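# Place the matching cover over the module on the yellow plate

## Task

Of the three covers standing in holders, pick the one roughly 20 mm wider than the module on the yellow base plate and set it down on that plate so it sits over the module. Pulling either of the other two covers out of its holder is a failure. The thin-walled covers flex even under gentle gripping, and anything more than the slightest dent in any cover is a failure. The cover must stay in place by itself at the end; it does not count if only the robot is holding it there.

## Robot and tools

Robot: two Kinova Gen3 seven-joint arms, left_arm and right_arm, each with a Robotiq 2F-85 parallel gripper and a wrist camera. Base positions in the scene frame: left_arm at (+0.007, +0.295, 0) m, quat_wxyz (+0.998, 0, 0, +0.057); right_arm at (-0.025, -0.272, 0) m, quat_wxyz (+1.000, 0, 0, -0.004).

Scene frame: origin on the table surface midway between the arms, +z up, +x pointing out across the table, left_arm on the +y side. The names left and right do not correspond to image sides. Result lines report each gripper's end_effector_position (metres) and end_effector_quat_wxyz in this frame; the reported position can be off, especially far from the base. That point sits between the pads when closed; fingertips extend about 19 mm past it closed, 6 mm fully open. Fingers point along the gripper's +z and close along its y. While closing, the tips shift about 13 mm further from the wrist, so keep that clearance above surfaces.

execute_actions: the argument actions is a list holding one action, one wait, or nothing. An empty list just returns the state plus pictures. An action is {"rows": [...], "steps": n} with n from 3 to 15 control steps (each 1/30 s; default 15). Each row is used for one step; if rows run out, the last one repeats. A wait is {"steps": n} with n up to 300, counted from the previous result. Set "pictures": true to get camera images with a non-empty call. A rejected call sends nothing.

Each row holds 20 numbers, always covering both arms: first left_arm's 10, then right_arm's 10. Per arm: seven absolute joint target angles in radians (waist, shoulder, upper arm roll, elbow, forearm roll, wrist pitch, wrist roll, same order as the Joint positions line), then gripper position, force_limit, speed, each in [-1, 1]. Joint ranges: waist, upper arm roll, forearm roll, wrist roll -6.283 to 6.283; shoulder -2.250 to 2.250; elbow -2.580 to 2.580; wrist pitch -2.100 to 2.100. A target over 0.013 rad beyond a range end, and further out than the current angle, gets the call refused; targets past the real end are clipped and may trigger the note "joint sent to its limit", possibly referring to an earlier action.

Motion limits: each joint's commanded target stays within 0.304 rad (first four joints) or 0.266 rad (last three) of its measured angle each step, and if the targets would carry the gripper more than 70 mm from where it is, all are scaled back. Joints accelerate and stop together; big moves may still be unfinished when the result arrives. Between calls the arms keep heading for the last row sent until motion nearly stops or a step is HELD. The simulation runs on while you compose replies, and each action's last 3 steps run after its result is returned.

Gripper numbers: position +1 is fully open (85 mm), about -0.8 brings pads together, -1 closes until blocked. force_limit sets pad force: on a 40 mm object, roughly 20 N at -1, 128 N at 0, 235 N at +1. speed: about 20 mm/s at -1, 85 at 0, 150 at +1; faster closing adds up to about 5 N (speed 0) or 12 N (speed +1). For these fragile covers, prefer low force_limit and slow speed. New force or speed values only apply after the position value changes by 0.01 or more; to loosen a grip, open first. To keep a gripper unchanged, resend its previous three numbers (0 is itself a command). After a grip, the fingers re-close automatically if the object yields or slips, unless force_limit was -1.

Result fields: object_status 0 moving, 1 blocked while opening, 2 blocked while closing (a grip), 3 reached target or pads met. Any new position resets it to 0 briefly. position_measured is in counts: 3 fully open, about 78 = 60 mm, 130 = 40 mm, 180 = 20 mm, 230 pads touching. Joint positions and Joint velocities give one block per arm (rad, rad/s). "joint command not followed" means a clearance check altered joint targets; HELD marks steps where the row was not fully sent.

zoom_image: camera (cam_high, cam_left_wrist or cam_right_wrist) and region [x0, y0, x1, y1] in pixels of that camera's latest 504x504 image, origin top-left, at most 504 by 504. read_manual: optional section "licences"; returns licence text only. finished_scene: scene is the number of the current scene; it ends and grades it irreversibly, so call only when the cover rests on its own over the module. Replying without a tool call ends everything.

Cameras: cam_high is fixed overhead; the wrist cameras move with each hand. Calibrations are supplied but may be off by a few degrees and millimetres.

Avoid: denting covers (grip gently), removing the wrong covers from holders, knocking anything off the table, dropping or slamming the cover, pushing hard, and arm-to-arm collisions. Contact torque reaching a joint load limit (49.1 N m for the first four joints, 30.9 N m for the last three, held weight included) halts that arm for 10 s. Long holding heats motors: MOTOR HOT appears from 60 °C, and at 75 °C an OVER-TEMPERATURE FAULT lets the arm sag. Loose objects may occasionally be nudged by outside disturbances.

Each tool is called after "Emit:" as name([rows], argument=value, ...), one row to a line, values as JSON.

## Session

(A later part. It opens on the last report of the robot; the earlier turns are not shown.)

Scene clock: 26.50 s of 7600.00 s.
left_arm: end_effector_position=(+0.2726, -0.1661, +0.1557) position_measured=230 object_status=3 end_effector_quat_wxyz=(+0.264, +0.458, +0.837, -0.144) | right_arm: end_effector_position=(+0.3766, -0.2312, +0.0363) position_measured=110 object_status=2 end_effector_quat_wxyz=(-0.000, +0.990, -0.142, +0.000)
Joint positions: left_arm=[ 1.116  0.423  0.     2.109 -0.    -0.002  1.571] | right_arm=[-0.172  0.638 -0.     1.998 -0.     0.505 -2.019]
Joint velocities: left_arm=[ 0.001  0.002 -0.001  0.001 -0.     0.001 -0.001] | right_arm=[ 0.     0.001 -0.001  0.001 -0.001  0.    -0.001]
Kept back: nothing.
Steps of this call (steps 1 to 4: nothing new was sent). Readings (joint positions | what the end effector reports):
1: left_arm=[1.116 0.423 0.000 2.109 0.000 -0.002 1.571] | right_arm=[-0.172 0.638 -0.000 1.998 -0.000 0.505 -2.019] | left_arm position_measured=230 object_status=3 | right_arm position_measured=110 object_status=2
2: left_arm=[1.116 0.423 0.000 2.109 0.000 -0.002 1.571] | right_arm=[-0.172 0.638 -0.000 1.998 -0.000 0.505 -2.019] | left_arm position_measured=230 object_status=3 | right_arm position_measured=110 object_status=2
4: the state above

Emit:
execute_actions([
  {"rows": [[1.1159, 0.4228, 0.0, 2.1095, 0.0, -0.0016, 1.571, -1, -1, 1, -0.1717, 0.6371, 0.0, 1.9980, 0.0, 0.5065, -2.0193, -1, -1, -1], [1.1159, 0.4228, 0.0, 2.1095, 0.0, -0.0016, 1.571, -1, -1, 1, -0.1717, 0.6352, 0.0, 1.9975, 0.0, 0.5089, -2.0193, -1, -1, -1], [1.1159, 0.4228, 0.0, 2.1095, 0.0, -0.0016, 1.571, -1, -1, 1, -0.1717, 0.6333, 0.0, 1.9971, 0.0, 0.5112, -2.0193, -1, -1, -1], [1.1159, 0.4228, 0.0, 2.1095, 0.0, -0.0016, 1.571, -1, -1, 1, -0.1717, 0.6314, 0.0, 1.9966, 0.0, 0.5136, -2.0193, -1, -1, -1], [1.1159, 0.4228, 0.0, 2.1095, 0.0, -0.0016, 1.571, -1, -1, 1, -0.1717, 0.6296, 0.0, 1.9961, 0.0, 0.5159, -2.0193, -1, -1, -1], [1.1159, 0.4228, 0.0, 2.1095, 0.0, -0.0016, 1.571, -1, -1, 1, -0.1717, 0.6277, 0.0, 1.9957, 0.0, 0.5183, -2.0193, -1, -1, -1], [1.1159, 0.4228, 0.0, 2.1095, 0.0, -0.0016, 1.571, -1, -1, 1, -0.1717, 0.6258, 0.0, 1.9952, 0.0, 0.5206, -2.0193, -1, -1, -1], [1.1159, 0.4228, 0.0, 2.1095, 0.0, -0.0016, 1.571, -1, -1, 1, -0.1717, 0.6239, 0.0, 1.9947, 0.0, 0.5230, -2.0193, -1, -1, -1], [1.1159, 0.4228, 0.0, 2.1095, 0.0, -0.0016, 1.571, -1, -1, 1, -0.1717, 0.6220, 0.0, 1.9943, 0.0, 0.5253, -2.0193, -1, -1, -1], [1.1159, 0.4228, 0.0, 2.1095, 0.0, -0.0016, 1.571, -1, -1, 1, -0.1717, 0.6201, 0.0, 1.9938, 0.0, 0.5277, -2.0193, -1, -1, -1], [1.1159, 0.4228, 0.0, 2.1095, 0.0, -0.0016, 1.571, -1, -1, 1, -0.1717, 0.6182, 0.0, 1.9933, 0.0, 0.5300, -2.0193, -1, -1, -1], [1.1159, 0.4228, 0.0, 2.1095, 0.0, -0.0016, 1.571, -1, -1, 1, -0.1717, 0.6163, 0.0, 1.9929, 0.0, 0.5324, -2.0193, -1, -1, -1]], "steps": 15},
])

Emit:
execute_actions([
  {"steps": 9},
], pictures=true)

Scene clock: 27.80 s of 7600.00 s.
left_arm: end_effector_position=(+0.2726, -0.1661, +0.1557) position_measured=230 object_status=3 end_effector_quat_wxyz=(+0.264, +0.458, +0.837, -0.144) | right_arm: end_effector_position=(+0.3755, -0.2310, +0.0413) position_measured=111 object_status=2 end_effector_quat_wxyz=(+0.000, +0.990, -0.142, -0.002)
Joint positions: left_arm=[ 1.116  0.423  0.     2.109  0.    -0.002  1.571] | right_arm=[-0.172  0.627 -0.001  1.995 -0.     0.524 -2.019]
Joint velocities: left_arm=[ 0.001 -0.    -0.001  0.001  0.     0.001 -0.001] | right_arm=[-0.002 -0.052 -0.003 -0.011 -0.003  0.072  0.001]
Steps of this call (steps 1 to 27: nothing new was sent; steps 28 to 39: the first 12 steps of this action). Readings (joint positions | what the end effector reports):
28: left_arm=[1.116 0.423 0.000 2.109 0.000 -0.002 1.571] | right_arm=[-0.172 0.638 -0.000 1.998 -0.000 0.505 -2.019] | left_arm position_measured=230 object_status=3 | right_arm position_measured=110 object_status=2
29: left_arm=[1.116 0.423 0.000 2.109 0.000 -0.002 1.571] | right_arm=[-0.172 0.638 -0.000 1.998 -0.000 0.505 -2.019] | left_arm position_measured=230 object_status=3 | right_arm position_measured=110 object_status=2
31: left_arm=[1.116 0.423 0.000 2.109 0.000 -0.002 1.571] | right_arm=[-0.172 0.637 -0.000 1.998 -0.000 0.507 -2.019] | left_arm position_measured=230 object_status=3 | right_arm position_measured=110 object_status=2
35: left_arm=[1.116 0.423 0.000 2.109 -0.000 -0.002 1.571] | right_arm=[-0.172 0.634 -0.000 1.996 -0.000 0.514 -2.019] | left_arm position_measured=230 object_status=3 | right_arm position_measured=111 object_status=2
39: the state above

Scene clock: 28.10 s of 7600.00 s.
left_arm: end_effector_position=(+0.2726, -0.1661, +0.1557) position_measured=230 object_status=3 end_effector_quat_wxyz=(+0.264, +0.458, +0.837, -0.144) | right_arm: end_effector_position=(+0.3752, -0.2309, +0.0433) position_measured=111 object_status=2 end_effector_quat_wxyz=(+0.000, +0.990, -0.142, -0.002)
Joint positions: left_arm=[ 1.116  0.423  0.     2.109 -0.    -0.002  1.571] | right_arm=[-0.172  0.623 -0.001  1.993 -0.001  0.53  -2.019]
Joint velocities: left_arm=[ 0.    -0.001  0.001  0.001 -0.    -0.001 -0.001] | right_arm=[-0.001 -0.003 -0.     0.001  0.002  0.002 -0.001]
Kept back: nothing.
Steps of this call (steps 1 to 3: the last 3 steps of your previous action; steps 4 to 9: the robot went on to your last target). Readings (joint positions | what the end effector reports):
1: left_arm=[1.116 0.423 0.000 2.109 0.000 -0.002 1.571] | right_arm=[-0.172 0.626 -0.001 1.994 -0.000 0.526 -2.019] | left_arm position_measured=230 object_status=3 | right_arm position_measured=111 object_status=2
2: left_arm=[1.116 0.423 0.000 2.109 0.000 -0.002 1.571] | right_arm=[-0.172 0.625 -0.001 1.994 -0.000 0.527 -2.019] | left_arm position_measured=230 object_status=3 | right_arm position_measured=111 object_status=2
4: left_arm=[1.116 0.423 0.000 2.109 -0.000 -0.002 1.571] | right_arm=[-0.172 0.624 -0.001 1.994 -0.001 0.529 -2.019] | left_arm position_measured=230 object_status=3 | right_arm position_measured=111 object_status=2
8: left_arm=[1.116 0.423 0.000 2.109 0.000 -0.002 1.571] | right_arm=[-0.172 0.623 -0.001 1.993 -0.001 0.530 -2.019] | left_arm position_measured=230 object_status=3 | right_arm position_measured=111 object_status=2
9: the state above
camera_calibration (this result's frames):
cam_left_wrist: T_world_to_cam=[[0.829911, 0.556355, 0.0414247, -0.145376], [0.446172, -0.70646, 0.549404, -0.260523], [0.334929, -0.437474, -0.834529, 0.114676], [0, 0, 0, 1]] pos_world=[0.198479, -0.0530008, 0.244855]
cam_right_wrist: T_world_to_cam=[[-0.218828, -0.974642, 0.0467706, -0.157407], [-0.975738, 0.218914, -0.00335267, 0.474007], [-0.00697109, -0.0463696, -0.9989, 0.18048], [0, 0, 0, 1]] pos_world=[0.42932, -0.248813, 0.189233]

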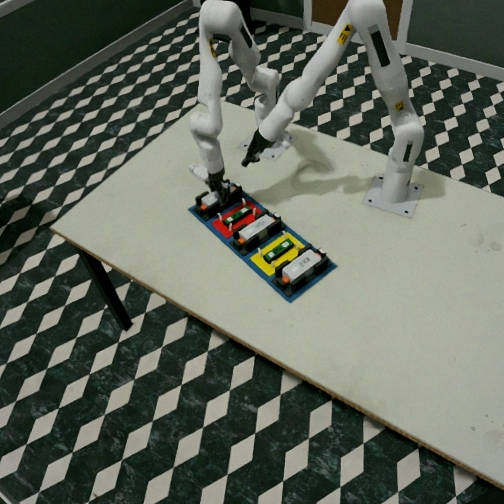

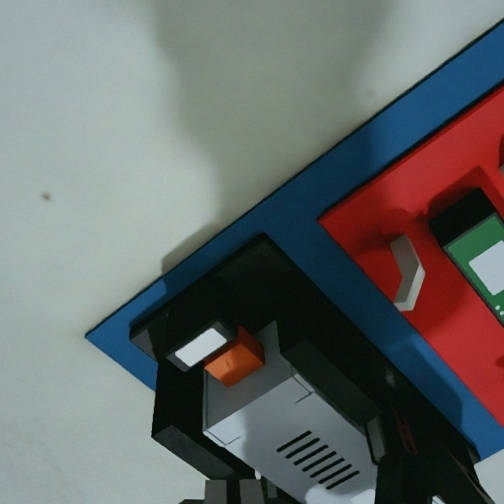

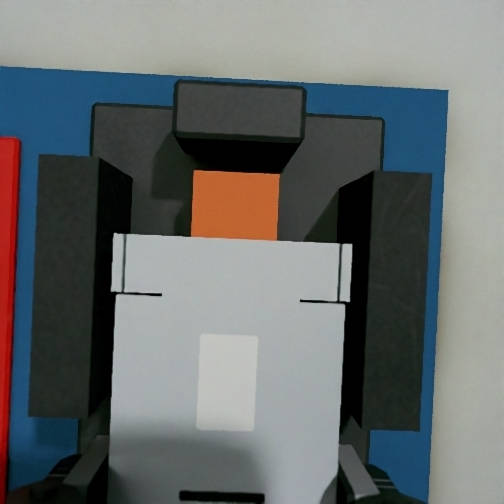

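Emit:
execute_actions([
  {"rows": [[1.1293, 0.6917, 0.0, 2.0306, 0.0, -0.1917, 1.571, -1, -1, 1, -0.1717, 0.6200, 0.0, 1.9935, 0.0, 0.5300, -2.0193, -1, -1, -1]], "steps": 15},
])

Emit:
execute_actions([
  {"steps": 12},
], pictures=true)

Scene clock: 29.33 s of 7600.00 s.
left_arm: end_effector_position=(+0.2887, -0.2039, +0.0779) position_measured=230 object_status=3 end_effector_quat_wxyz=(+0.264, +0.463, +0.834, -0.147) | right_arm: end_effector_position=(+0.3753, -0.2310, +0.0432) position_measured=111 object_status=2 end_effector_quat_wxyz=(+0.000, +0.990, -0.142, -0.002)
Joint positions: left_arm=[ 1.128  0.662  0.     2.039 -0.    -0.173  1.571] | right_arm=[-0.172  0.623 -0.001  1.994 -0.001  0.529 -2.019]
Joint velocities: left_arm=[ 0.019  0.408  0.001 -0.129  0.    -0.321 -0.002] | right_arm=[ 0.     0.001  0.001 -0.    -0.     0.     0.   ]
Steps of this call (steps 1 to 15: the robot went on to your last target; steps 16 to 25: nothing new was sent; steps 26 to 37: the first 12 steps of this action). Readings (joint positions | what the end effector reports):
26: left_arm=[1.116 0.424 -0.000 2.109 0.000 -0.002 1.571] | right_arm=[-0.172 0.623 -0.001 1.993 -0.001 0.530 -2.019] | left_arm position_measured=230 object_status=3 | right_arm position_measured=111 object_status=2
27: left_arm=[1.116 0.431 -0.000 2.107 0.000 -0.006 1.571] | right_arm=[-0.172 0.623 -0.001 1.993 -0.000 0.530 -2.019] | left_arm position_measured=230 object_status=3 | right_arm position_measured=111 object_status=2
29: left_arm=[1.118 0.461 -0.000 2.099 0.000 -0.025 1.571] | right_arm=[-0.172 0.623 -0.001 1.993 -0.001 0.529 -2.019] | left_arm position_measured=230 object_status=3 | right_arm position_measured=111 object_status=2
33: left_arm=[1.124 0.575 -0.000 2.066 -0.000 -0.105 1.571] | right_arm=[-0.172 0.623 -0.001 1.994 -0.001 0.529 -2.019] | left_arm position_measured=230 object_status=3 | right_arm position_measured=111 object_status=2
37: the state above

Scene clock: 29.73 s of 7600.00 s.
left_arm: end_effector_position=(+0.2896, -0.2069, +0.0671) position_measured=230 object_status=3 end_effector_quat_wxyz=(+0.263, +0.463, +0.833, -0.146) | right_arm: end_effector_position=(+0.3753, -0.2310, +0.0432) position_measured=111 object_status=2 end_effector_quat_wxyz=(+0.000, +0.990, -0.142, -0.002)
Joint positions: left_arm=[ 1.129  0.691  0.     2.031 -0.    -0.192  1.571] | right_arm=[-0.172  0.623 -0.001  1.994 -0.001  0.529 -2.019]
Joint velocities: left_arm=[ 0.     0.005 -0.001  0.     0.     0.    -0.001] | right_arm=[-0.     0.001 -0.     0.    -0.    -0.001  0.001]
Kept back: nothing.
Steps of this call (steps 1 to 3: the last 3 steps of your previous action; steps 4 to 12: the robot went on to your last target). Readings (joint positions | what the end effector reports):
1: left_arm=[1.128 0.673 0.000 2.035 -0.000 -0.181 1.571] | right_arm=[-0.172 0.623 -0.001 1.994 -0.001 0.529 -2.019] | left_arm position_measured=230 object_status=3 | right_arm position_measured=111 object_status=2
2: left_arm=[1.129 0.680 0.000 2.033 -0.000 -0.187 1.571] | right_arm=[-0.172 0.623 -0.001 1.994 -0.001 0.529 -2.019] | left_arm position_measured=230 object_status=3 | right_arm position_measured=111 object_status=2
4: left_arm=[1.129 0.685 0.000 2.031 -0.000 -0.191 1.571] | right_arm=[-0.172 0.623 -0.001 1.994 -0.001 0.529 -2.019] | left_arm position_measured=230 object_status=3 | right_arm position_measured=111 object_status=2
8: left_arm=[1.129 0.690 0.000 2.031 -0.000 -0.192 1.571] | right_arm=[-0.172 0.623 -0.001 1.994 -0.001 0.529 -2.019] | left_arm position_measured=230 object_status=3 | right_arm position_measured=111 object_status=2
12: the state above
camera_calibration (this result's frames):
cam_left_wrist: T_world_to_cam=[[0.837257, 0.545239, 0.0414105, -0.137516], [0.436524, -0.712082, 0.549896, -0.246631], [0.329312, -0.442327, -0.834206, 0.0177352], [0, 0, 0, 1]] pos_world=[0.216956, -0.0927979, 0.156111]
cam_right_wrist: T_world_to_cam=[[-0.218873, -0.97464, 0.0465919, -0.157374], [-0.975732, 0.218931, -0.00390412, 0.474142], [-0.00639532, -0.0463158, -0.998906, 0.180183], [0, 0, 0, 1]] pos_world=[0.429343, -0.248842, 0.189169]

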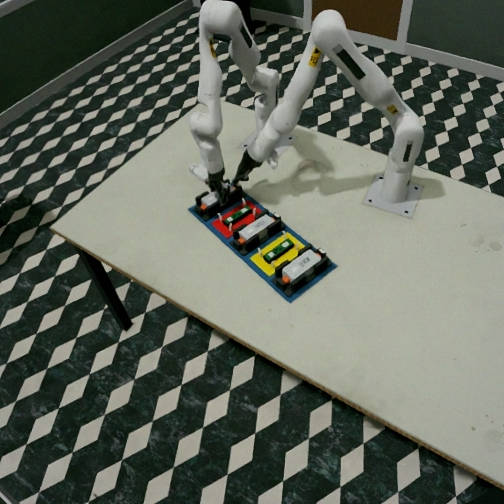

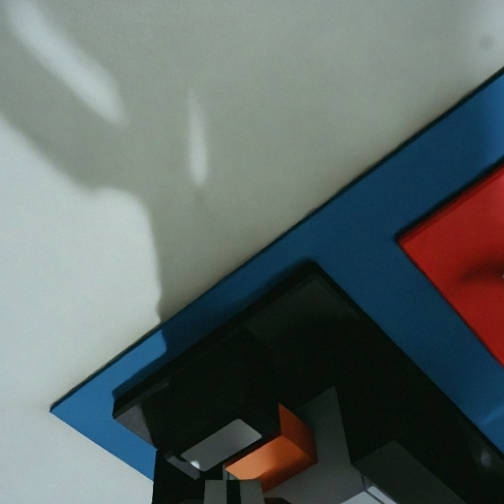

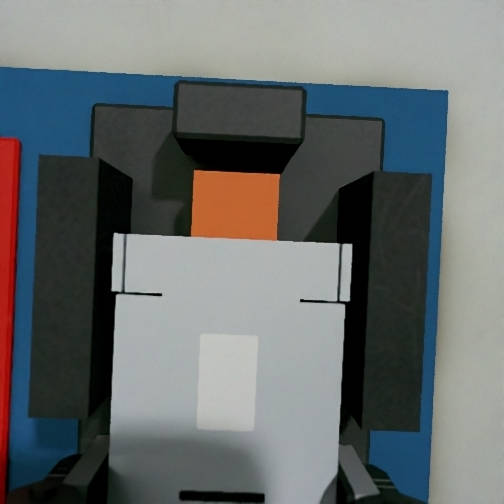

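Emit:
execute_actions([
  {"rows": [[1.1293, 0.6965, 0.0, 2.0312, 0.0, -0.1971, 1.571, -1, -1, 1, -0.1717, 0.6163, 0.0, 1.9929, 0.0, 0.5324, -2.0193, -1, -1, -1], [1.1293, 0.7014, 0.0, 2.0317, 0.0, -0.2025, 1.571, -1, -1, 1, -0.1717, 0.6163, 0.0, 1.9929, 0.0, 0.5324, -2.0193, -1, -1, -1], [1.1293, 0.7063, 0.0, 2.0323, 0.0, -0.2079, 1.571, -1, -1, 1, -0.1717, 0.6163, 0.0, 1.9929, 0.0, 0.5324, -2.0193, -1, -1, -1], [1.1293, 0.7112, 0.0, 2.0328, 0.0, -0.2134, 1.571, -1, -1, 1, -0.1717, 0.6163, 0.0, 1.9929, 0.0, 0.5324, -2.0193, -1, -1, -1], [1.1293, 0.7161, 0.0, 2.0334, 0.0, -0.2188, 1.571, -1, -1, 1, -0.1717, 0.6163, 0.0, 1.9929, 0.0, 0.5324, -2.0193, -1, -1, -1]], "steps": 15},
])

Emit:
execute_actions([
  {"steps": 8},
], pictures=true)

Scene clock: 30.70 s of 7600.00 s.
left_arm: end_effector_position=(+0.2905, -0.2086, +0.0600) position_measured=230 object_status=3 end_effector_quat_wxyz=(+0.266, +0.463, +0.833, -0.148) | right_arm: end_effector_position=(+0.3752, -0.2309, +0.0434) position_measured=111 object_status=2 end_effector_quat_wxyz=(+0.000, +0.990, -0.142, -0.002)
Joint positions: left_arm=[ 1.129  0.712  0.     2.032  0.    -0.22   1.571] | right_arm=[-0.172  0.623 -0.001  1.994 -0.001  0.53  -2.019]
Joint velocities: left_arm=[-0.     0.003 -0.001 -0.001  0.    -0.01   0.001] | right_arm=[-0.001  0.     0.001 -0.001 -0.001  0.    -0.001]
Steps of this call (steps 1 to 17: the robot went on to your last target; steps 18 to 29: the first 12 steps of this action). Readings (joint positions | what the end effector reports):
18: left_arm=[1.129 0.692 0.000 2.031 0.000 -0.192 1.571] | right_arm=[-0.172 0.622 -0.001 1.994 -0.001 0.529 -2.019] | left_arm position_measured=230 object_status=3 | right_arm position_measured=111 object_status=2
19: left_arm=[1.129 0.694 0.000 2.031 0.000 -0.194 1.571] | right_arm=[-0.172 0.622 -0.001 1.994 -0.001 0.529 -2.019] | left_arm position_measured=230 object_status=3 | right_arm position_measured=111 object_status=2
21: left_arm=[1.129 0.701 0.000 2.031 -0.000 -0.201 1.571] | right_arm=[-0.172 0.622 -0.001 1.994 -0.001 0.530 -2.019] | left_arm position_measured=230 object_status=3 | right_arm position_measured=111 object_status=2
25: left_arm=[1.129 0.710 0.000 2.032 0.000 -0.216 1.571] | right_arm=[-0.172 0.623 -0.001 1.994 -0.001 0.530 -2.019] | left_arm position_measured=230 object_status=3 | right_arm position_measured=111 object_status=2
29: the state above

Scene clock: 30.97 s of 7600.00 s.
left_arm: end_effector_position=(+0.2906, -0.2088, +0.0600) position_measured=230 object_status=3 end_effector_quat_wxyz=(+0.266, +0.463, +0.832, -0.148) | right_arm: end_effector_position=(+0.3752, -0.2309, +0.0434) position_measured=111 object_status=2 end_effector_quat_wxyz=(+0.000, +0.990, -0.142, -0.002)
Joint positions: left_arm=[ 1.129  0.712  0.     2.032  0.    -0.221  1.571] | right_arm=[-0.172  0.623 -0.001  1.994 -0.001  0.53  -2.019]
Joint velocities: left_arm=[ 0.002 -0.001  0.     0.     0.    -0.    -0.   ] | right_arm=[ 0.     0.001 -0.001  0.001  0.     0.    -0.   ]
Kept back: nothing.
Steps of this call (steps 1 to 3: the last 3 steps of your previous action; steps 4 to 8: the robot went on to your last target). Readings (joint positions | what the end effector reports):
1: left_arm=[1.129 0.712 0.000 2.032 0.000 -0.220 1.571] | right_arm=[-0.172 0.623 -0.001 1.994 -0.001 0.530 -2.019] | left_arm position_measured=230 object_status=3 | right_arm position_measured=111 object_status=2
2: left_arm=[1.129 0.712 0.000 2.032 0.000 -0.220 1.571] | right_arm=[-0.172 0.623 -0.001 1.994 -0.001 0.530 -2.019] | left_arm position_measured=230 object_status=3 | right_arm position_measured=111 object_status=2
4: left_arm=[1.129 0.712 0.000 2.032 0.000 -0.220 1.571] | right_arm=[-0.172 0.623 -0.001 1.994 -0.001 0.530 -2.019] | left_arm position_measured=230 object_status=3 | right_arm position_measured=111 object_status=2
8: the state above
camera_calibration (this result's frames):
cam_left_wrist: T_world_to_cam=[[0.837155, 0.545413, 0.041177, -0.13701], [0.434454, -0.708801, 0.555744, -0.243582], [0.332297, -0.447355, -0.830333, 0.00850827], [0, 0, 0, 1]] pos_world=[0.217697, -0.094118, 0.148076]
cam_right_wrist: T_world_to_cam=[[-0.218814, -0.974647, 0.0467276, -0.157415], [-0.975743, 0.218893, -0.0034873, 0.474014], [-0.00682947, -0.0463572, -0.998902, 0.180568], [0, 0, 0, 1]] pos_world=[0.429304, -0.248812, 0.189378]

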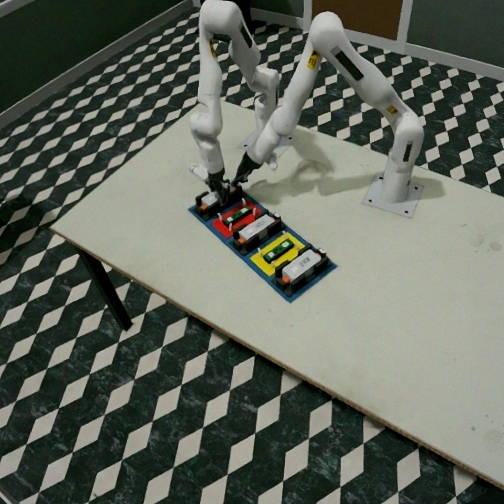

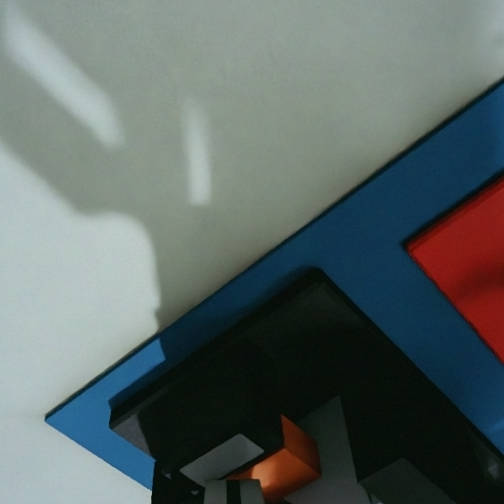

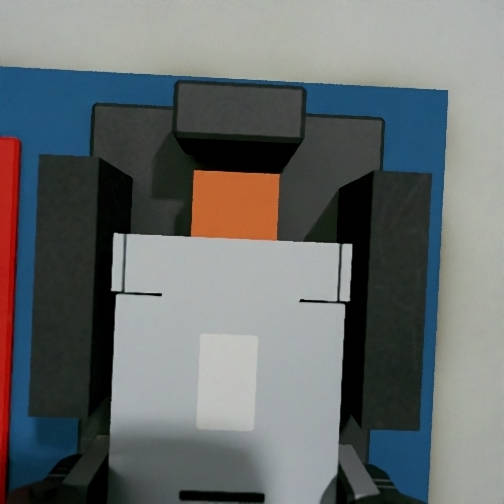

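Emit:
zoom_image(camera="cam_left_wrist", region=[140, 380, 350, 504])

Region (140, 380, 350, 504) of cam_left_wrist's 504x504 image, scaled by 2.400; it fills the top 298 rows of this view, and the rest is white.

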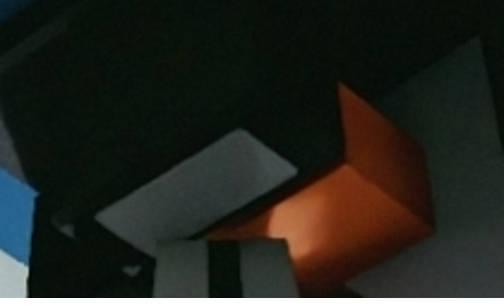

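Emit:
execute_actions([
  {"rows": [[1.1293, 0.4500, 0.0, 2.0900, 0.0, -0.0100, 1.571, -1, -1, 1, -0.1717, 0.6225, 0.0, 1.9944, 0.0, 0.5247, -2.0193, 0.42, -1, 0], [1.1293, 0.4500, 0.0, 2.0900, 0.0, -0.0100, 1.571, -1, -1, 1, -0.1717, 0.6225, 0.0, 1.9944, 0.0, 0.5247, -2.0193, 0.42, -1, 0], [1.1293, 0.4500, 0.0, 2.0900, 0.0, -0.0100, 1.571, -1, -1, 1, -0.1717, 0.6225, 0.0, 1.9944, 0.0, 0.5247, -2.0193, 0.42, -1, 0], [1.1293, 0.4500, 0.0, 2.0900, 0.0, -0.0100, 1.571, -1, -1, 1, -0.1717, 0.6225, 0.0, 1.9944, 0.0, 0.5247, -2.0193, 0.42, -1, 0], [1.1293, 0.4500, 0.0, 2.0900, 0.0, -0.0100, 1.571, -1, -1, 1, -0.1717, 0.6225, 0.0, 1.9944, 0.0, 0.5247, -2.0193, 0.42, -1, 0], [1.1293, 0.4500, 0.0, 2.0900, 0.0, -0.0100, 1.571, -1, -1, 1, -0.1717, 0.6435, 0.0, 1.9996, 0.0, 0.4985, -2.0193, 0.42, -1, 0], [1.1293, 0.4500, 0.0, 2.0900, 0.0, -0.0100, 1.571, -1, -1, 1, -0.1717, 0.6435, 0.0, 1.9996, 0.0, 0.4985, -2.0193, 0.42, -1, 0], [1.1293, 0.4500, 0.0, 2.0900, 0.0, -0.0100, 1.571, -1, -1, 1, -0.1717, 0.6435, 0.0, 1.9996, 0.0, 0.4985, -2.0193, 0.42, -1, 0], [1.1293, 0.4500, 0.0, 2.0900, 0.0, -0.0100, 1.571, -1, -1, 1, -0.1717, 0.6435, 0.0, 1.9996, 0.0, 0.4985, -2.0193, 0.42, -1, 0], [1.1293, 0.4500, 0.0, 2.0900, 0.0, -0.0100, 1.571, -1, -1, 1, -0.1717, 0.6435, 0.0, 1.9996, 0.0, 0.4985, -2.0193, 0.42, -1, 0], [-0.2, 0.4500, 0.0, 2.0900, 0.0, -0.0100, 1.571, -1, -1, 1, -0.1717, 0.6435, 0.0, 1.9996, 0.0, 0.4985, -2.0193, 0.42, -1, 0]], "steps": 15},
], pictures=true)

Scene clock: 33.07 s of 7600.00 s.
left_arm: end_effector_position=(+0.2762, -0.1799, +0.1402) position_measured=230 object_status=3 end_effector_quat_wxyz=(+0.263, +0.461, +0.835, -0.146) | right_arm: end_effector_position=(+0.3766, -0.2313, +0.0349) position_measured=76 object_status=0 end_effector_quat_wxyz=(-0.000, +0.990, -0.142, +0.000)
Joint positions: left_arm=[ 1.122  0.479  0.001  2.083 -0.    -0.033  1.571] | right_arm=[-0.172  0.641 -0.     1.999 -0.     0.5   -2.019]
Joint velocities: left_arm=[-0.258 -0.338  0.037  0.06  -0.001  0.221  0.   ] | right_arm=[ 0.001  0.02   0.001  0.005  0.    -0.026  0.001]
Steps of this call (steps 1 to 15: the robot went on to your last target; steps 16 to 51: nothing new was sent; steps 52 to 63: the first 12 steps of this action). Readings (joint positions | what the end effector reports):
52: left_arm=[1.129 0.710 0.000 2.032 0.000 -0.220 1.571] | right_arm=[-0.172 0.623 -0.001 1.994 -0.001 0.529 -2.019] | left_arm position_measured=230 object_status=3 | right_arm position_measured=111 object_status=0
53: left_arm=[1.129 0.705 0.000 2.034 0.000 -0.215 1.571] | right_arm=[-0.172 0.624 -0.001 1.994 -0.000 0.528 -2.019] | left_arm position_measured=230 object_status=3 | right_arm position_measured=109 object_status=0
55: left_arm=[1.129 0.677 -0.000 2.041 0.000 -0.193 1.571] | right_arm=[-0.172 0.623 -0.000 1.994 -0.000 0.527 -2.019] | left_arm position_measured=230 object_status=3 | right_arm position_measured=99 object_status=0
59: left_arm=[1.129 0.563 -0.000 2.064 0.000 -0.105 1.571] | right_arm=[-0.172 0.635 0.000 1.997 0.000 0.512 -2.019] | left_arm position_measured=230 object_status=3 | right_arm position_measured=79 object_status=0
63: the state above
camera_calibration (this result's frames):
cam_left_wrist: T_world_to_cam=[[0.834299, 0.549806, 0.0407328, -0.142329], [0.440618, -0.709369, 0.550137, -0.262483], [0.331363, -0.441031, -0.83408, 0.0947209], [0, 0, 0, 1]] pos_world=[0.203012, -0.0661694, 0.229204]
cam_right_wrist: T_world_to_cam=[[-0.219368, -0.974587, 0.0453588, -0.156784], [-0.975641, 0.219209, -0.00850936, 0.475571], [-0.00164995, -0.0461206, -0.998935, 0.170198], [0, 0, 0, 1]] pos_world=[0.429873, -0.2492, 0.181175]

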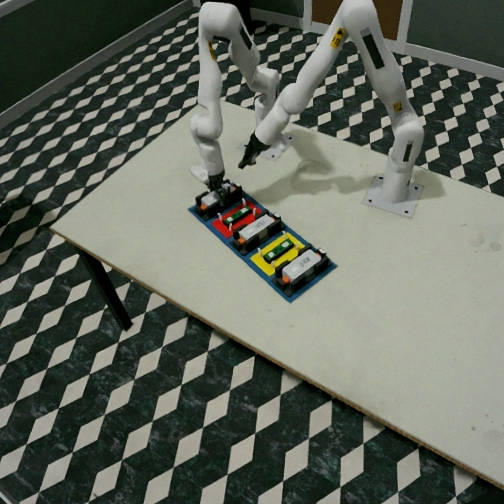

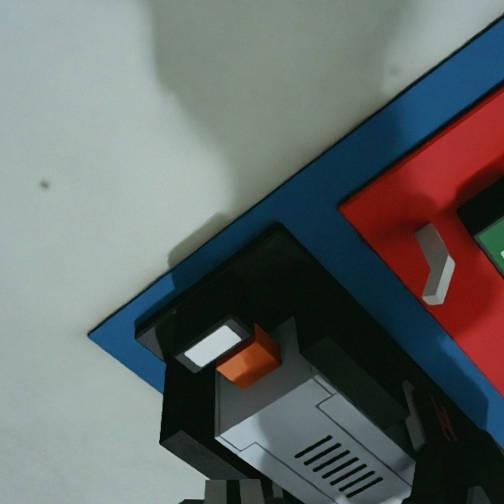

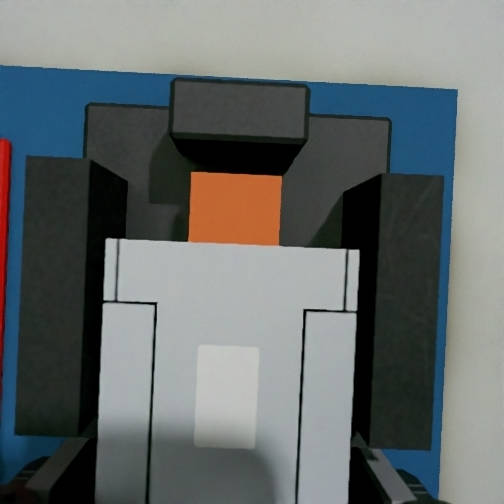

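Emit:
execute_actions([
  {"rows": [[-0.2, 0.4500, 0.0, 2.0900, 0.0, -0.0100, 1.571, -1, -1, 1, -0.1717, 0.6435, 0.0, 1.9996, 0.0, 0.4985, -2.0193, -1, -0.9, -1]], "steps": 15},
])

Emit:
execute_actions([
  {"steps": 21},
], pictures=true)

Scene clock: 33.57 s of 7600.00 s.
left_arm: end_effector_position=(+0.4144, -0.0631, +0.1478) position_measured=230 object_status=3 end_effector_quat_wxyz=(+0.285, +0.316, +0.900, -0.100) | right_arm: end_effector_position=(+0.3764, -0.2313, +0.0340) position_measured=93 object_status=0 end_effector_quat_wxyz=(-0.000, +0.990, -0.142, +0.000)
Joint positions: left_arm=[ 0.789  0.457  0.001  2.088 -0.    -0.016  1.571] | right_arm=[-0.172  0.643  0.     2.    -0.     0.499 -2.019]
Joint velocities: left_arm=[-0.703 -0.018 -0.002  0.004 -0.     0.014  0.   ] | right_arm=[ 0.     0.001 -0.002  0.003 -0.     0.    -0.   ]
Steps of this call (steps 1 to 3: the last 3 steps of your previous action; steps 4 to 15: the first 12 steps of this action). Readings (joint positions | what the end effector reports):
4: left_arm=[1.047 0.466 0.003 2.085 -0.000 -0.026 1.571] | right_arm=[-0.172 0.643 -0.000 2.000 0.000 0.499 -2.019] | left_arm position_measured=230 object_status=3 | right_arm position_measured=76 object_status=0
5: left_arm=[1.023 0.465 0.001 2.085 -0.000 -0.024 1.571] | right_arm=[-0.172 0.643 -0.000 2.000 0.000 0.499 -2.019] | left_arm position_measured=230 object_status=3 | right_arm position_measured=77 object_status=0
7: left_arm=[0.976 0.463 0.001 2.086 -0.000 -0.022 1.571] | right_arm=[-0.172 0.643 -0.000 2.000 0.000 0.499 -2.019] | left_arm position_measured=230 object_status=3 | right_arm position_measured=79 object_status=0
11: left_arm=[0.883 0.460 0.001 2.087 -0.000 -0.018 1.571] | right_arm=[-0.172 0.643 0.000 2.000 0.000 0.499 -2.019] | left_arm position_measured=230 object_status=3 | right_arm position_measured=86 object_status=0
15: the state above

Scene clock: 34.27 s of 7600.00 s.
left_arm: end_effector_position=(+0.5344, +0.1732, +0.1495) position_measured=230 object_status=3 end_effector_quat_wxyz=(+0.300, +0.086, +0.950, -0.027) | right_arm: end_effector_position=(+0.3765, -0.2312, +0.0345) position_measured=113 object_status=2 end_effector_quat_wxyz=(-0.000, +0.990, -0.142, +0.000)
Joint positions: left_arm=[ 0.295  0.451  0.     2.089 -0.    -0.011  1.571] | right_arm=[-0.172  0.642 -0.     2.    -0.     0.499 -2.019]
Joint velocities: left_arm=[-0.704 -0.003  0.001 -0.    -0.     0.    -0.   ] | right_arm=[ 0.    -0.001  0.    -0.001 -0.001 -0.001 -0.001]
Kept back: nothing.
Steps of this call (steps 1 to 3: the last 3 steps of your previous action; steps 4 to 21: the robot went on to your last target). Readings (joint positions | what the end effector reports):
1: left_arm=[0.765 0.456 0.000 2.088 -0.000 -0.015 1.571] | right_arm=[-0.172 0.643 0.000 2.000 0.000 0.499 -2.019] | left_arm position_measured=230 object_status=3 | right_arm position_measured=94 object_status=0
2: left_arm=[0.742 0.456 0.000 2.088 -0.000 -0.015 1.571] | right_arm=[-0.172 0.643 -0.000 2.000 -0.000 0.498 -2.019] | left_arm position_measured=230 object_status=3 | right_arm position_measured=96 object_status=0
4: left_arm=[0.695 0.455 0.000 2.088 -0.000 -0.014 1.571] | right_arm=[-0.172 0.643 0.000 2.000 -0.000 0.498 -2.019] | left_arm position_measured=230 object_status=3 | right_arm position_measured=100 object_status=0
8: left_arm=[0.601 0.453 0.000 2.089 -0.000 -0.013 1.571] | right_arm=[-0.172 0.643 -0.000 2.000 -0.000 0.499 -2.019] | left_arm position_measured=230 object_status=3 | right_arm position_measured=107 object_status=0
21: the state above
camera_calibration (this result's frames):
cam_left_wrist: T_world_to_cam=[[0.15817, 0.986545, 0.0413578, -0.266705], [0.820339, -0.154604, 0.550583, -0.429881], [0.549569, -0.0531584, -0.833755, -0.0111551], [0, 0, 0, 1]] pos_world=[0.400964, 0.196063, 0.238415]
cam_right_wrist: T_world_to_cam=[[-0.219469, -0.974568, 0.0452745, -0.156695], [-0.975618, 0.219311, -0.00849342, 0.475532], [-0.00165175, -0.0460346, -0.998938, 0.169791], [0, 0, 0, 1]] pos_world=[0.429828, -0.249183, 0.180744]

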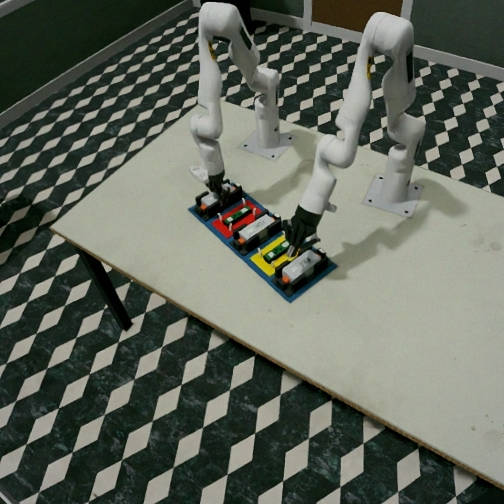

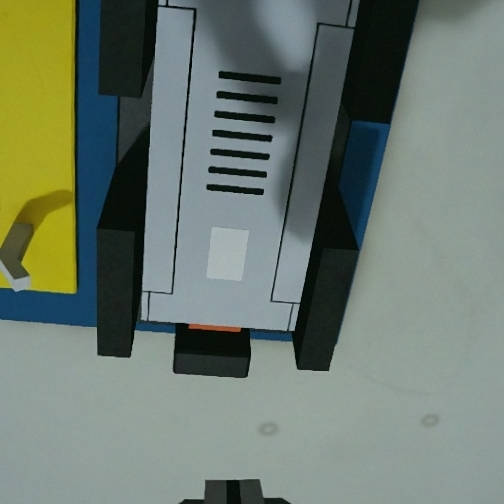

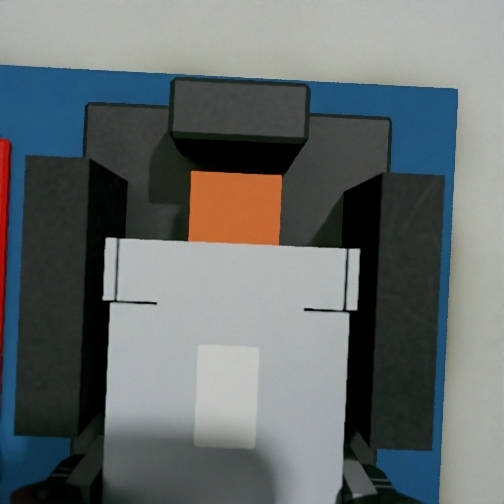

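Emit:
execute_actions([
  {"rows": [[-0.2, 0.4500, 0.0, 2.0900, 0.0, -0.0100, 1.571, -1, -1, 1, -0.1717, 0.6416, 0.0, 1.9991, 0.0, 0.5009, -2.0193, -1, -0.9, -1], [-0.2, 0.4500, 0.0, 2.0900, 0.0, -0.0100, 1.571, -1, -1, 1, -0.1717, 0.6397, 0.0, 1.9986, 0.0, 0.5032, -2.0193, -1, -0.9, -1], [-0.2, 0.4500, 0.0, 2.0900, 0.0, -0.0100, 1.571, -1, -1, 1, -0.1717, 0.6378, 0.0, 1.9982, 0.0, 0.5056, -2.0193, -1, -0.9, -1], [-0.2, 0.4500, 0.0, 2.0900, 0.0, -0.0100, 1.571, -1, -1, 1, -0.1717, 0.6359, 0.0, 1.9977, 0.0, 0.5079, -2.0193, -1, -0.9, -1], [-0.2, 0.4500, 0.0, 2.0900, 0.0, -0.0100, 1.571, -1, -1, 1, -0.1717, 0.6340, 0.0, 1.9972, 0.0, 0.5103, -2.0193, -1, -0.9, -1], [-0.2, 0.4500, 0.0, 2.0900, 0.0, -0.0100, 1.571, -1, -1, 1, -0.1717, 0.6322, 0.0, 1.9968, 0.0, 0.5126, -2.0193, -1, -0.9, -1], [-0.2, 0.4500, 0.0, 2.0900, 0.0, -0.0100, 1.571, -1, -1, 1, -0.1717, 0.6303, 0.0, 1.9963, 0.0, 0.5150, -2.0193, -1, -0.9, -1], [-0.2, 0.4500, 0.0, 2.0900, 0.0, -0.0100, 1.571, -1, -1, 1, -0.1717, 0.6284, 0.0, 1.9958, 0.0, 0.5173, -2.0193, -1, -0.9, -1], [-0.2, 0.4500, 0.0, 2.0900, 0.0, -0.0100, 1.571, -1, -1, 1, -0.1717, 0.6265, 0.0, 1.9954, 0.0, 0.5197, -2.0193, -1, -0.9, -1], [-0.2, 0.4500, 0.0, 2.0900, 0.0, -0.0100, 1.571, -1, -1, 1, -0.1717, 0.6254, 0.0, 1.9951, 0.0, 0.5211, -2.0193, -1, -0.9, -1]], "steps": 15},
])

Emit:
execute_actions([
  {"steps": 8},
], pictures=true)

Scene clock: 35.03 s of 7600.00 s.
left_arm: end_effector_position=(+0.5297, +0.4332, +0.1496) position_measured=230 object_status=3 end_effector_quat_wxyz=(+0.298, -0.145, +0.943, +0.046) | right_arm: end_effector_position=(+0.3755, -0.2310, +0.0373) position_measured=113 object_status=2 end_effector_quat_wxyz=(+0.001, +0.990, -0.142, -0.003)
Joint positions: left_arm=[-0.189  0.45  -0.002  2.09   0.    -0.01   1.571] | right_arm=[-0.172  0.637 -0.001  1.996 -0.     0.514 -2.019]
Joint velocities: left_arm=[-0.101  0.     0.002 -0.002 -0.     0.002  0.   ] | right_arm=[-0.    -0.012  0.    -0.008  0.001  0.024  0.   ]
Steps of this call (steps 1 to 11: the robot went on to your last target; steps 12 to 23: the first 12 steps of this action). Readings (joint positions | what the end effector reports):
12: left_arm=[0.012 0.451 0.000 2.089 0.000 -0.011 1.571] | right_arm=[-0.172 0.642 -0.000 2.000 -0.000 0.499 -2.019] | left_arm position_measured=230 object_status=3 | right_arm position_measured=113 object_status=2
13: left_arm=[-0.012 0.451 0.000 2.089 0.000 -0.011 1.571] | right_arm=[-0.172 0.642 -0.000 2.000 -0.000 0.500 -2.019] | left_arm position_measured=230 object_status=3 | right_arm position_measured=113 object_status=2
15: left_arm=[-0.059 0.450 0.000 2.089 0.000 -0.010 1.571] | right_arm=[-0.172 0.641 -0.000 1.999 -0.000 0.501 -2.019] | left_arm position_measured=230 object_status=3 | right_arm position_measured=113 object_status=2
19: left_arm=[-0.147 0.450 -0.001 2.090 0.000 -0.010 1.571] | right_arm=[-0.172 0.640 -0.000 1.997 -0.000 0.507 -2.019] | left_arm position_measured=230 object_status=3 | right_arm position_measured=113 object_status=2
23: the state above

Scene clock: 35.30 s of 7600.00 s.
left_arm: end_effector_position=(+0.5285, +0.4373, +0.1496) position_measured=230 object_status=3 end_effector_quat_wxyz=(+0.297, -0.149, +0.942, +0.047) | right_arm: end_effector_position=(+0.3754, -0.2310, +0.0374) position_measured=113 object_status=2 end_effector_quat_wxyz=(+0.001, +0.990, -0.142, -0.003)
Joint positions: left_arm=[-0.199  0.45  -0.     2.09   0.    -0.01   1.571] | right_arm=[-0.172  0.637 -0.001  1.995 -0.     0.516 -2.02 ]
Joint velocities: left_arm=[-0.01   0.001  0.001 -0.002  0.     0.001  0.001] | right_arm=[-0.001 -0.     0.001 -0.001 -0.     0.    -0.001]
Kept back: nothing.
Steps of this call (steps 1 to 3: the last 3 steps of your previous action; steps 4 to 8: the robot went on to your last target). Readings (joint positions | what the end effector reports):
1: left_arm=[-0.192 0.450 -0.002 2.090 0.000 -0.010 1.571] | right_arm=[-0.172 0.637 -0.001 1.995 -0.000 0.515 -2.020] | left_arm position_measured=230 object_status=3 | right_arm position_measured=113 object_status=2
2: left_arm=[-0.193 0.450 -0.001 2.090 0.000 -0.010 1.571] | right_arm=[-0.172 0.637 -0.001 1.995 -0.000 0.515 -2.020] | left_arm position_measured=230 object_status=3 | right_arm position_measured=113 object_status=2
4: left_arm=[-0.196 0.450 -0.000 2.090 0.000 -0.010 1.571] | right_arm=[-0.172 0.637 -0.001 1.995 -0.000 0.515 -2.020] | left_arm position_measured=230 object_status=3 | right_arm position_measured=113 object_status=2
8: the state above
camera_calibration (this result's frames):
cam_left_wrist: T_world_to_cam=[[-0.32815, 0.943716, 0.0414441, -0.250545], [0.796046, 0.252649, 0.549982, -0.549486], [0.508556, 0.213468, -0.834148, -0.0886239], [0, 0, 0, 1]] pos_world=[0.400269, 0.394189, 0.238665]
cam_right_wrist: T_world_to_cam=[[-0.218871, -0.974604, 0.0473637, -0.157186], [-0.97572, 0.219011, -0.00227724, 0.474151], [-0.00815376, -0.0467121, -0.998875, 0.174966], [0, 0, 0, 1]] pos_world=[0.429662, -0.248865, 0.183294]

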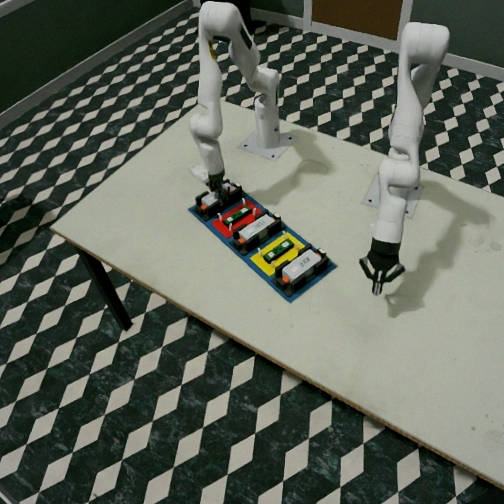

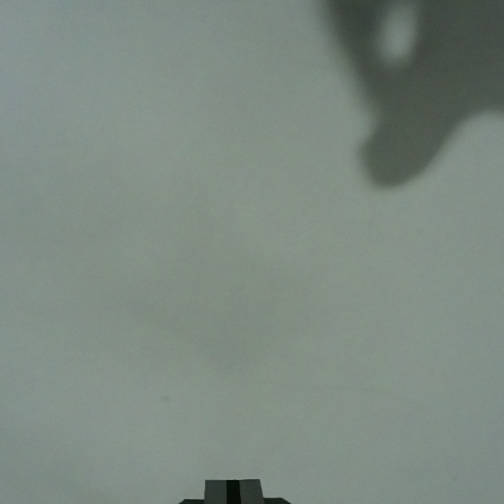

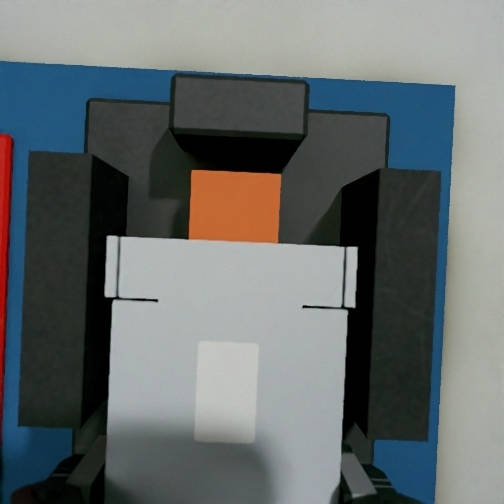

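Emit:
execute_actions([
  {"rows": [[-0.2, 0.4500, 0.0, 2.0900, 0.0, -0.0100, 1.571, -1, -1, 1, -0.1717, 0.6356, 0.0, 1.9976, 0.0, 0.5084, -2.0193, -1, -0.9, -1], [-0.2, 0.4500, 0.0, 2.0900, 0.0, -0.0100, 1.571, -1, -1, 1, -0.1717, 0.6356, 0.0, 1.9976, 0.0, 0.5084, -2.0193, -1, -0.9, -1], [-0.2, 0.4500, 0.0, 2.0900, 0.0, -0.0100, 1.571, -1, -1, 1, -0.1717, 0.6356, 0.0, 1.9976, 0.0, 0.5084, -2.0193, -1, -0.9, -1], [-0.2, 0.4500, 0.0, 2.0900, 0.0, -0.0100, 1.571, -1, -1, 1, -0.1717, 0.6356, 0.0, 1.9976, 0.0, 0.5084, -2.0193, -1, -0.9, -1], [-0.2, 0.4500, 0.0, 2.0900, 0.0, -0.0100, 1.571, -1, -1, 1, -0.1717, 0.6356, 0.0, 1.9976, 0.0, 0.5084, -2.0193, -0.98, -0.82, -1]], "steps": 15},
])

Emit:
execute_actions([
  {"steps": 6},
], pictures=true)

Scene clock: 36.50 s of 7600.00 s.
left_arm: end_effector_position=(+0.5283, +0.4378, +0.1496) position_measured=230 object_status=3 end_effector_quat_wxyz=(+0.297, -0.149, +0.942, +0.047) | right_arm: end_effector_position=(+0.3760, -0.2311, +0.0370) position_measured=115 object_status=0 end_effector_quat_wxyz=(+0.000, +0.990, -0.142, -0.001)
Joint positions: left_arm=[-0.2    0.45   0.     2.09  -0.    -0.01   1.571] | right_arm=[-0.172  0.637 -0.     1.998 -0.     0.509 -2.019]
Joint velocities: left_arm=[-0.    -0.    -0.001  0.002 -0.    -0.001 -0.002] | right_arm=[-0.    -0.002  0.     0.002 -0.    -0.001  0.   ]
Steps of this call (steps 1 to 24: the robot went on to your last target; steps 25 to 36: the first 12 steps of this action). Readings (joint positions | what the end effector reports):
25: left_arm=[-0.200 0.450 0.000 2.090 0.000 -0.010 1.571] | right_arm=[-0.172 0.638 -0.001 1.995 -0.000 0.515 -2.020] | left_arm position_measured=230 object_status=3 | right_arm position_measured=113 object_status=2
26: left_arm=[-0.200 0.450 0.000 2.090 0.000 -0.010 1.571] | right_arm=[-0.172 0.639 -0.000 1.995 -0.000 0.513 -2.019] | left_arm position_measured=230 object_status=3 | right_arm position_measured=113 object_status=2
28: left_arm=[-0.200 0.450 0.000 2.090 0.000 -0.010 1.571] | right_arm=[-0.172 0.638 -0.000 1.996 -0.000 0.511 -2.019] | left_arm position_measured=230 object_status=3 | right_arm position_measured=113 object_status=2
32: left_arm=[-0.200 0.450 0.000 2.090 0.000 -0.010 1.571] | right_arm=[-0.172 0.637 -0.000 1.997 -0.000 0.509 -2.019] | left_arm position_measured=230 object_status=3 | right_arm position_measured=115 object_status=0
36: the state above

Scene clock: 36.70 s of 7600.00 s.
left_arm: end_effector_position=(+0.5283, +0.4378, +0.1496) position_measured=230 object_status=3 end_effector_quat_wxyz=(+0.297, -0.149, +0.942, +0.047) | right_arm: end_effector_position=(+0.3760, -0.2311, +0.0370) position_measured=115 object_status=2 end_effector_quat_wxyz=(+0.000, +0.990, -0.142, -0.001)
Joint positions: left_arm=[-0.2    0.45   0.     2.09  -0.    -0.01   1.571] | right_arm=[-0.172  0.637 -0.     1.998 -0.     0.509 -2.019]
Joint velocities: left_arm=[-0.001  0.001 -0.     0.001  0.     0.001 -0.   ] | right_arm=[-0.    -0.    -0.003  0.001 -0.    -0.    -0.001]
Kept back: nothing.
Steps of this call (steps 1 to 3: the last 3 steps of your previous action; steps 4 to 6: the robot went on to your last target). Readings (joint positions | what the end effector reports):
1: left_arm=[-0.200 0.450 0.000 2.090 -0.000 -0.010 1.571] | right_arm=[-0.172 0.637 -0.000 1.998 -0.000 0.509 -2.019] | left_arm position_measured=230 object_status=3 | right_arm position_measured=115 object_status=2
2: left_arm=[-0.200 0.450 -0.000 2.090 -0.000 -0.010 1.571] | right_arm=[-0.172 0.637 -0.000 1.998 -0.000 0.509 -2.019] | left_arm position_measured=230 object_status=3 | right_arm position_measured=115 object_status=2
4: left_arm=[-0.200 0.450 0.000 2.090 -0.000 -0.010 1.571] | right_arm=[-0.172 0.637 -0.000 1.998 -0.000 0.509 -2.019] | left_arm position_measured=230 object_status=3 | right_arm position_measured=115 object_status=2
6: the state above
camera_calibration (this result's frames):
cam_left_wrist: T_world_to_cam=[[-0.329148, 0.94337, 0.0414096, -0.250426], [0.795768, 0.253507, 0.549989, -0.549738], [0.508345, 0.21398, -0.834145, -0.0887719], [0, 0, 0, 1]] pos_world=[0.400163, 0.394602, 0.238671]
cam_right_wrist: T_world_to_cam=[[-0.219271, -0.974588, 0.0458181, -0.1569], [-0.975657, 0.219209, -0.00644118, 0.47492], [-0.00376625, -0.0461151, -0.998929, 0.173073], [0, 0, 0, 1]] pos_world=[0.429607, -0.249038, 0.183136]

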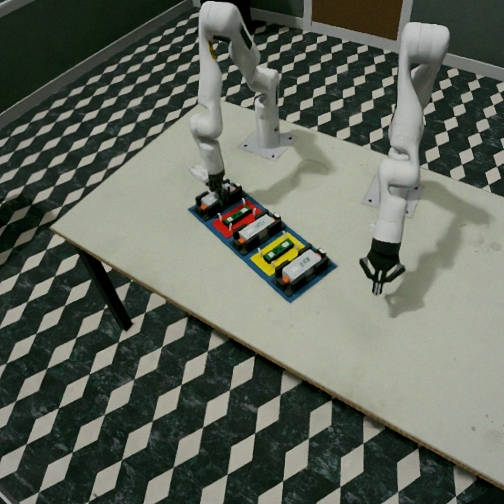

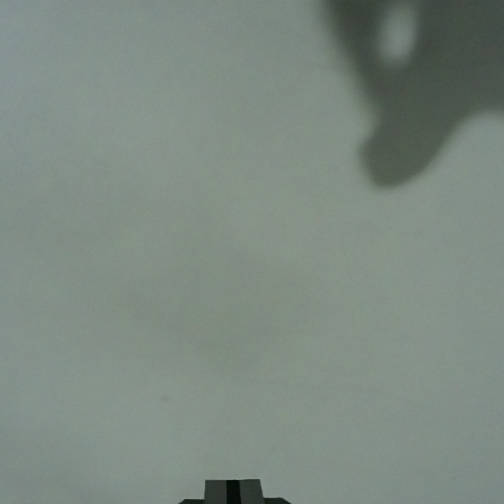

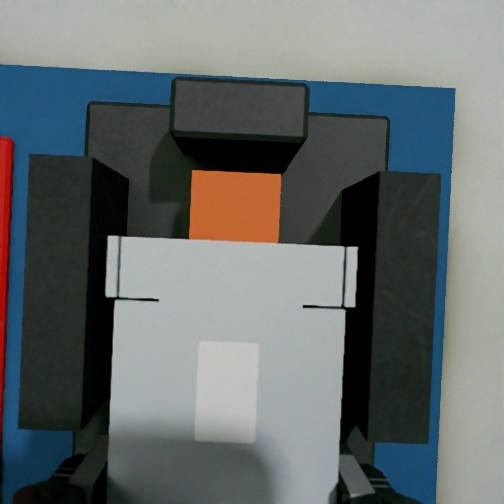

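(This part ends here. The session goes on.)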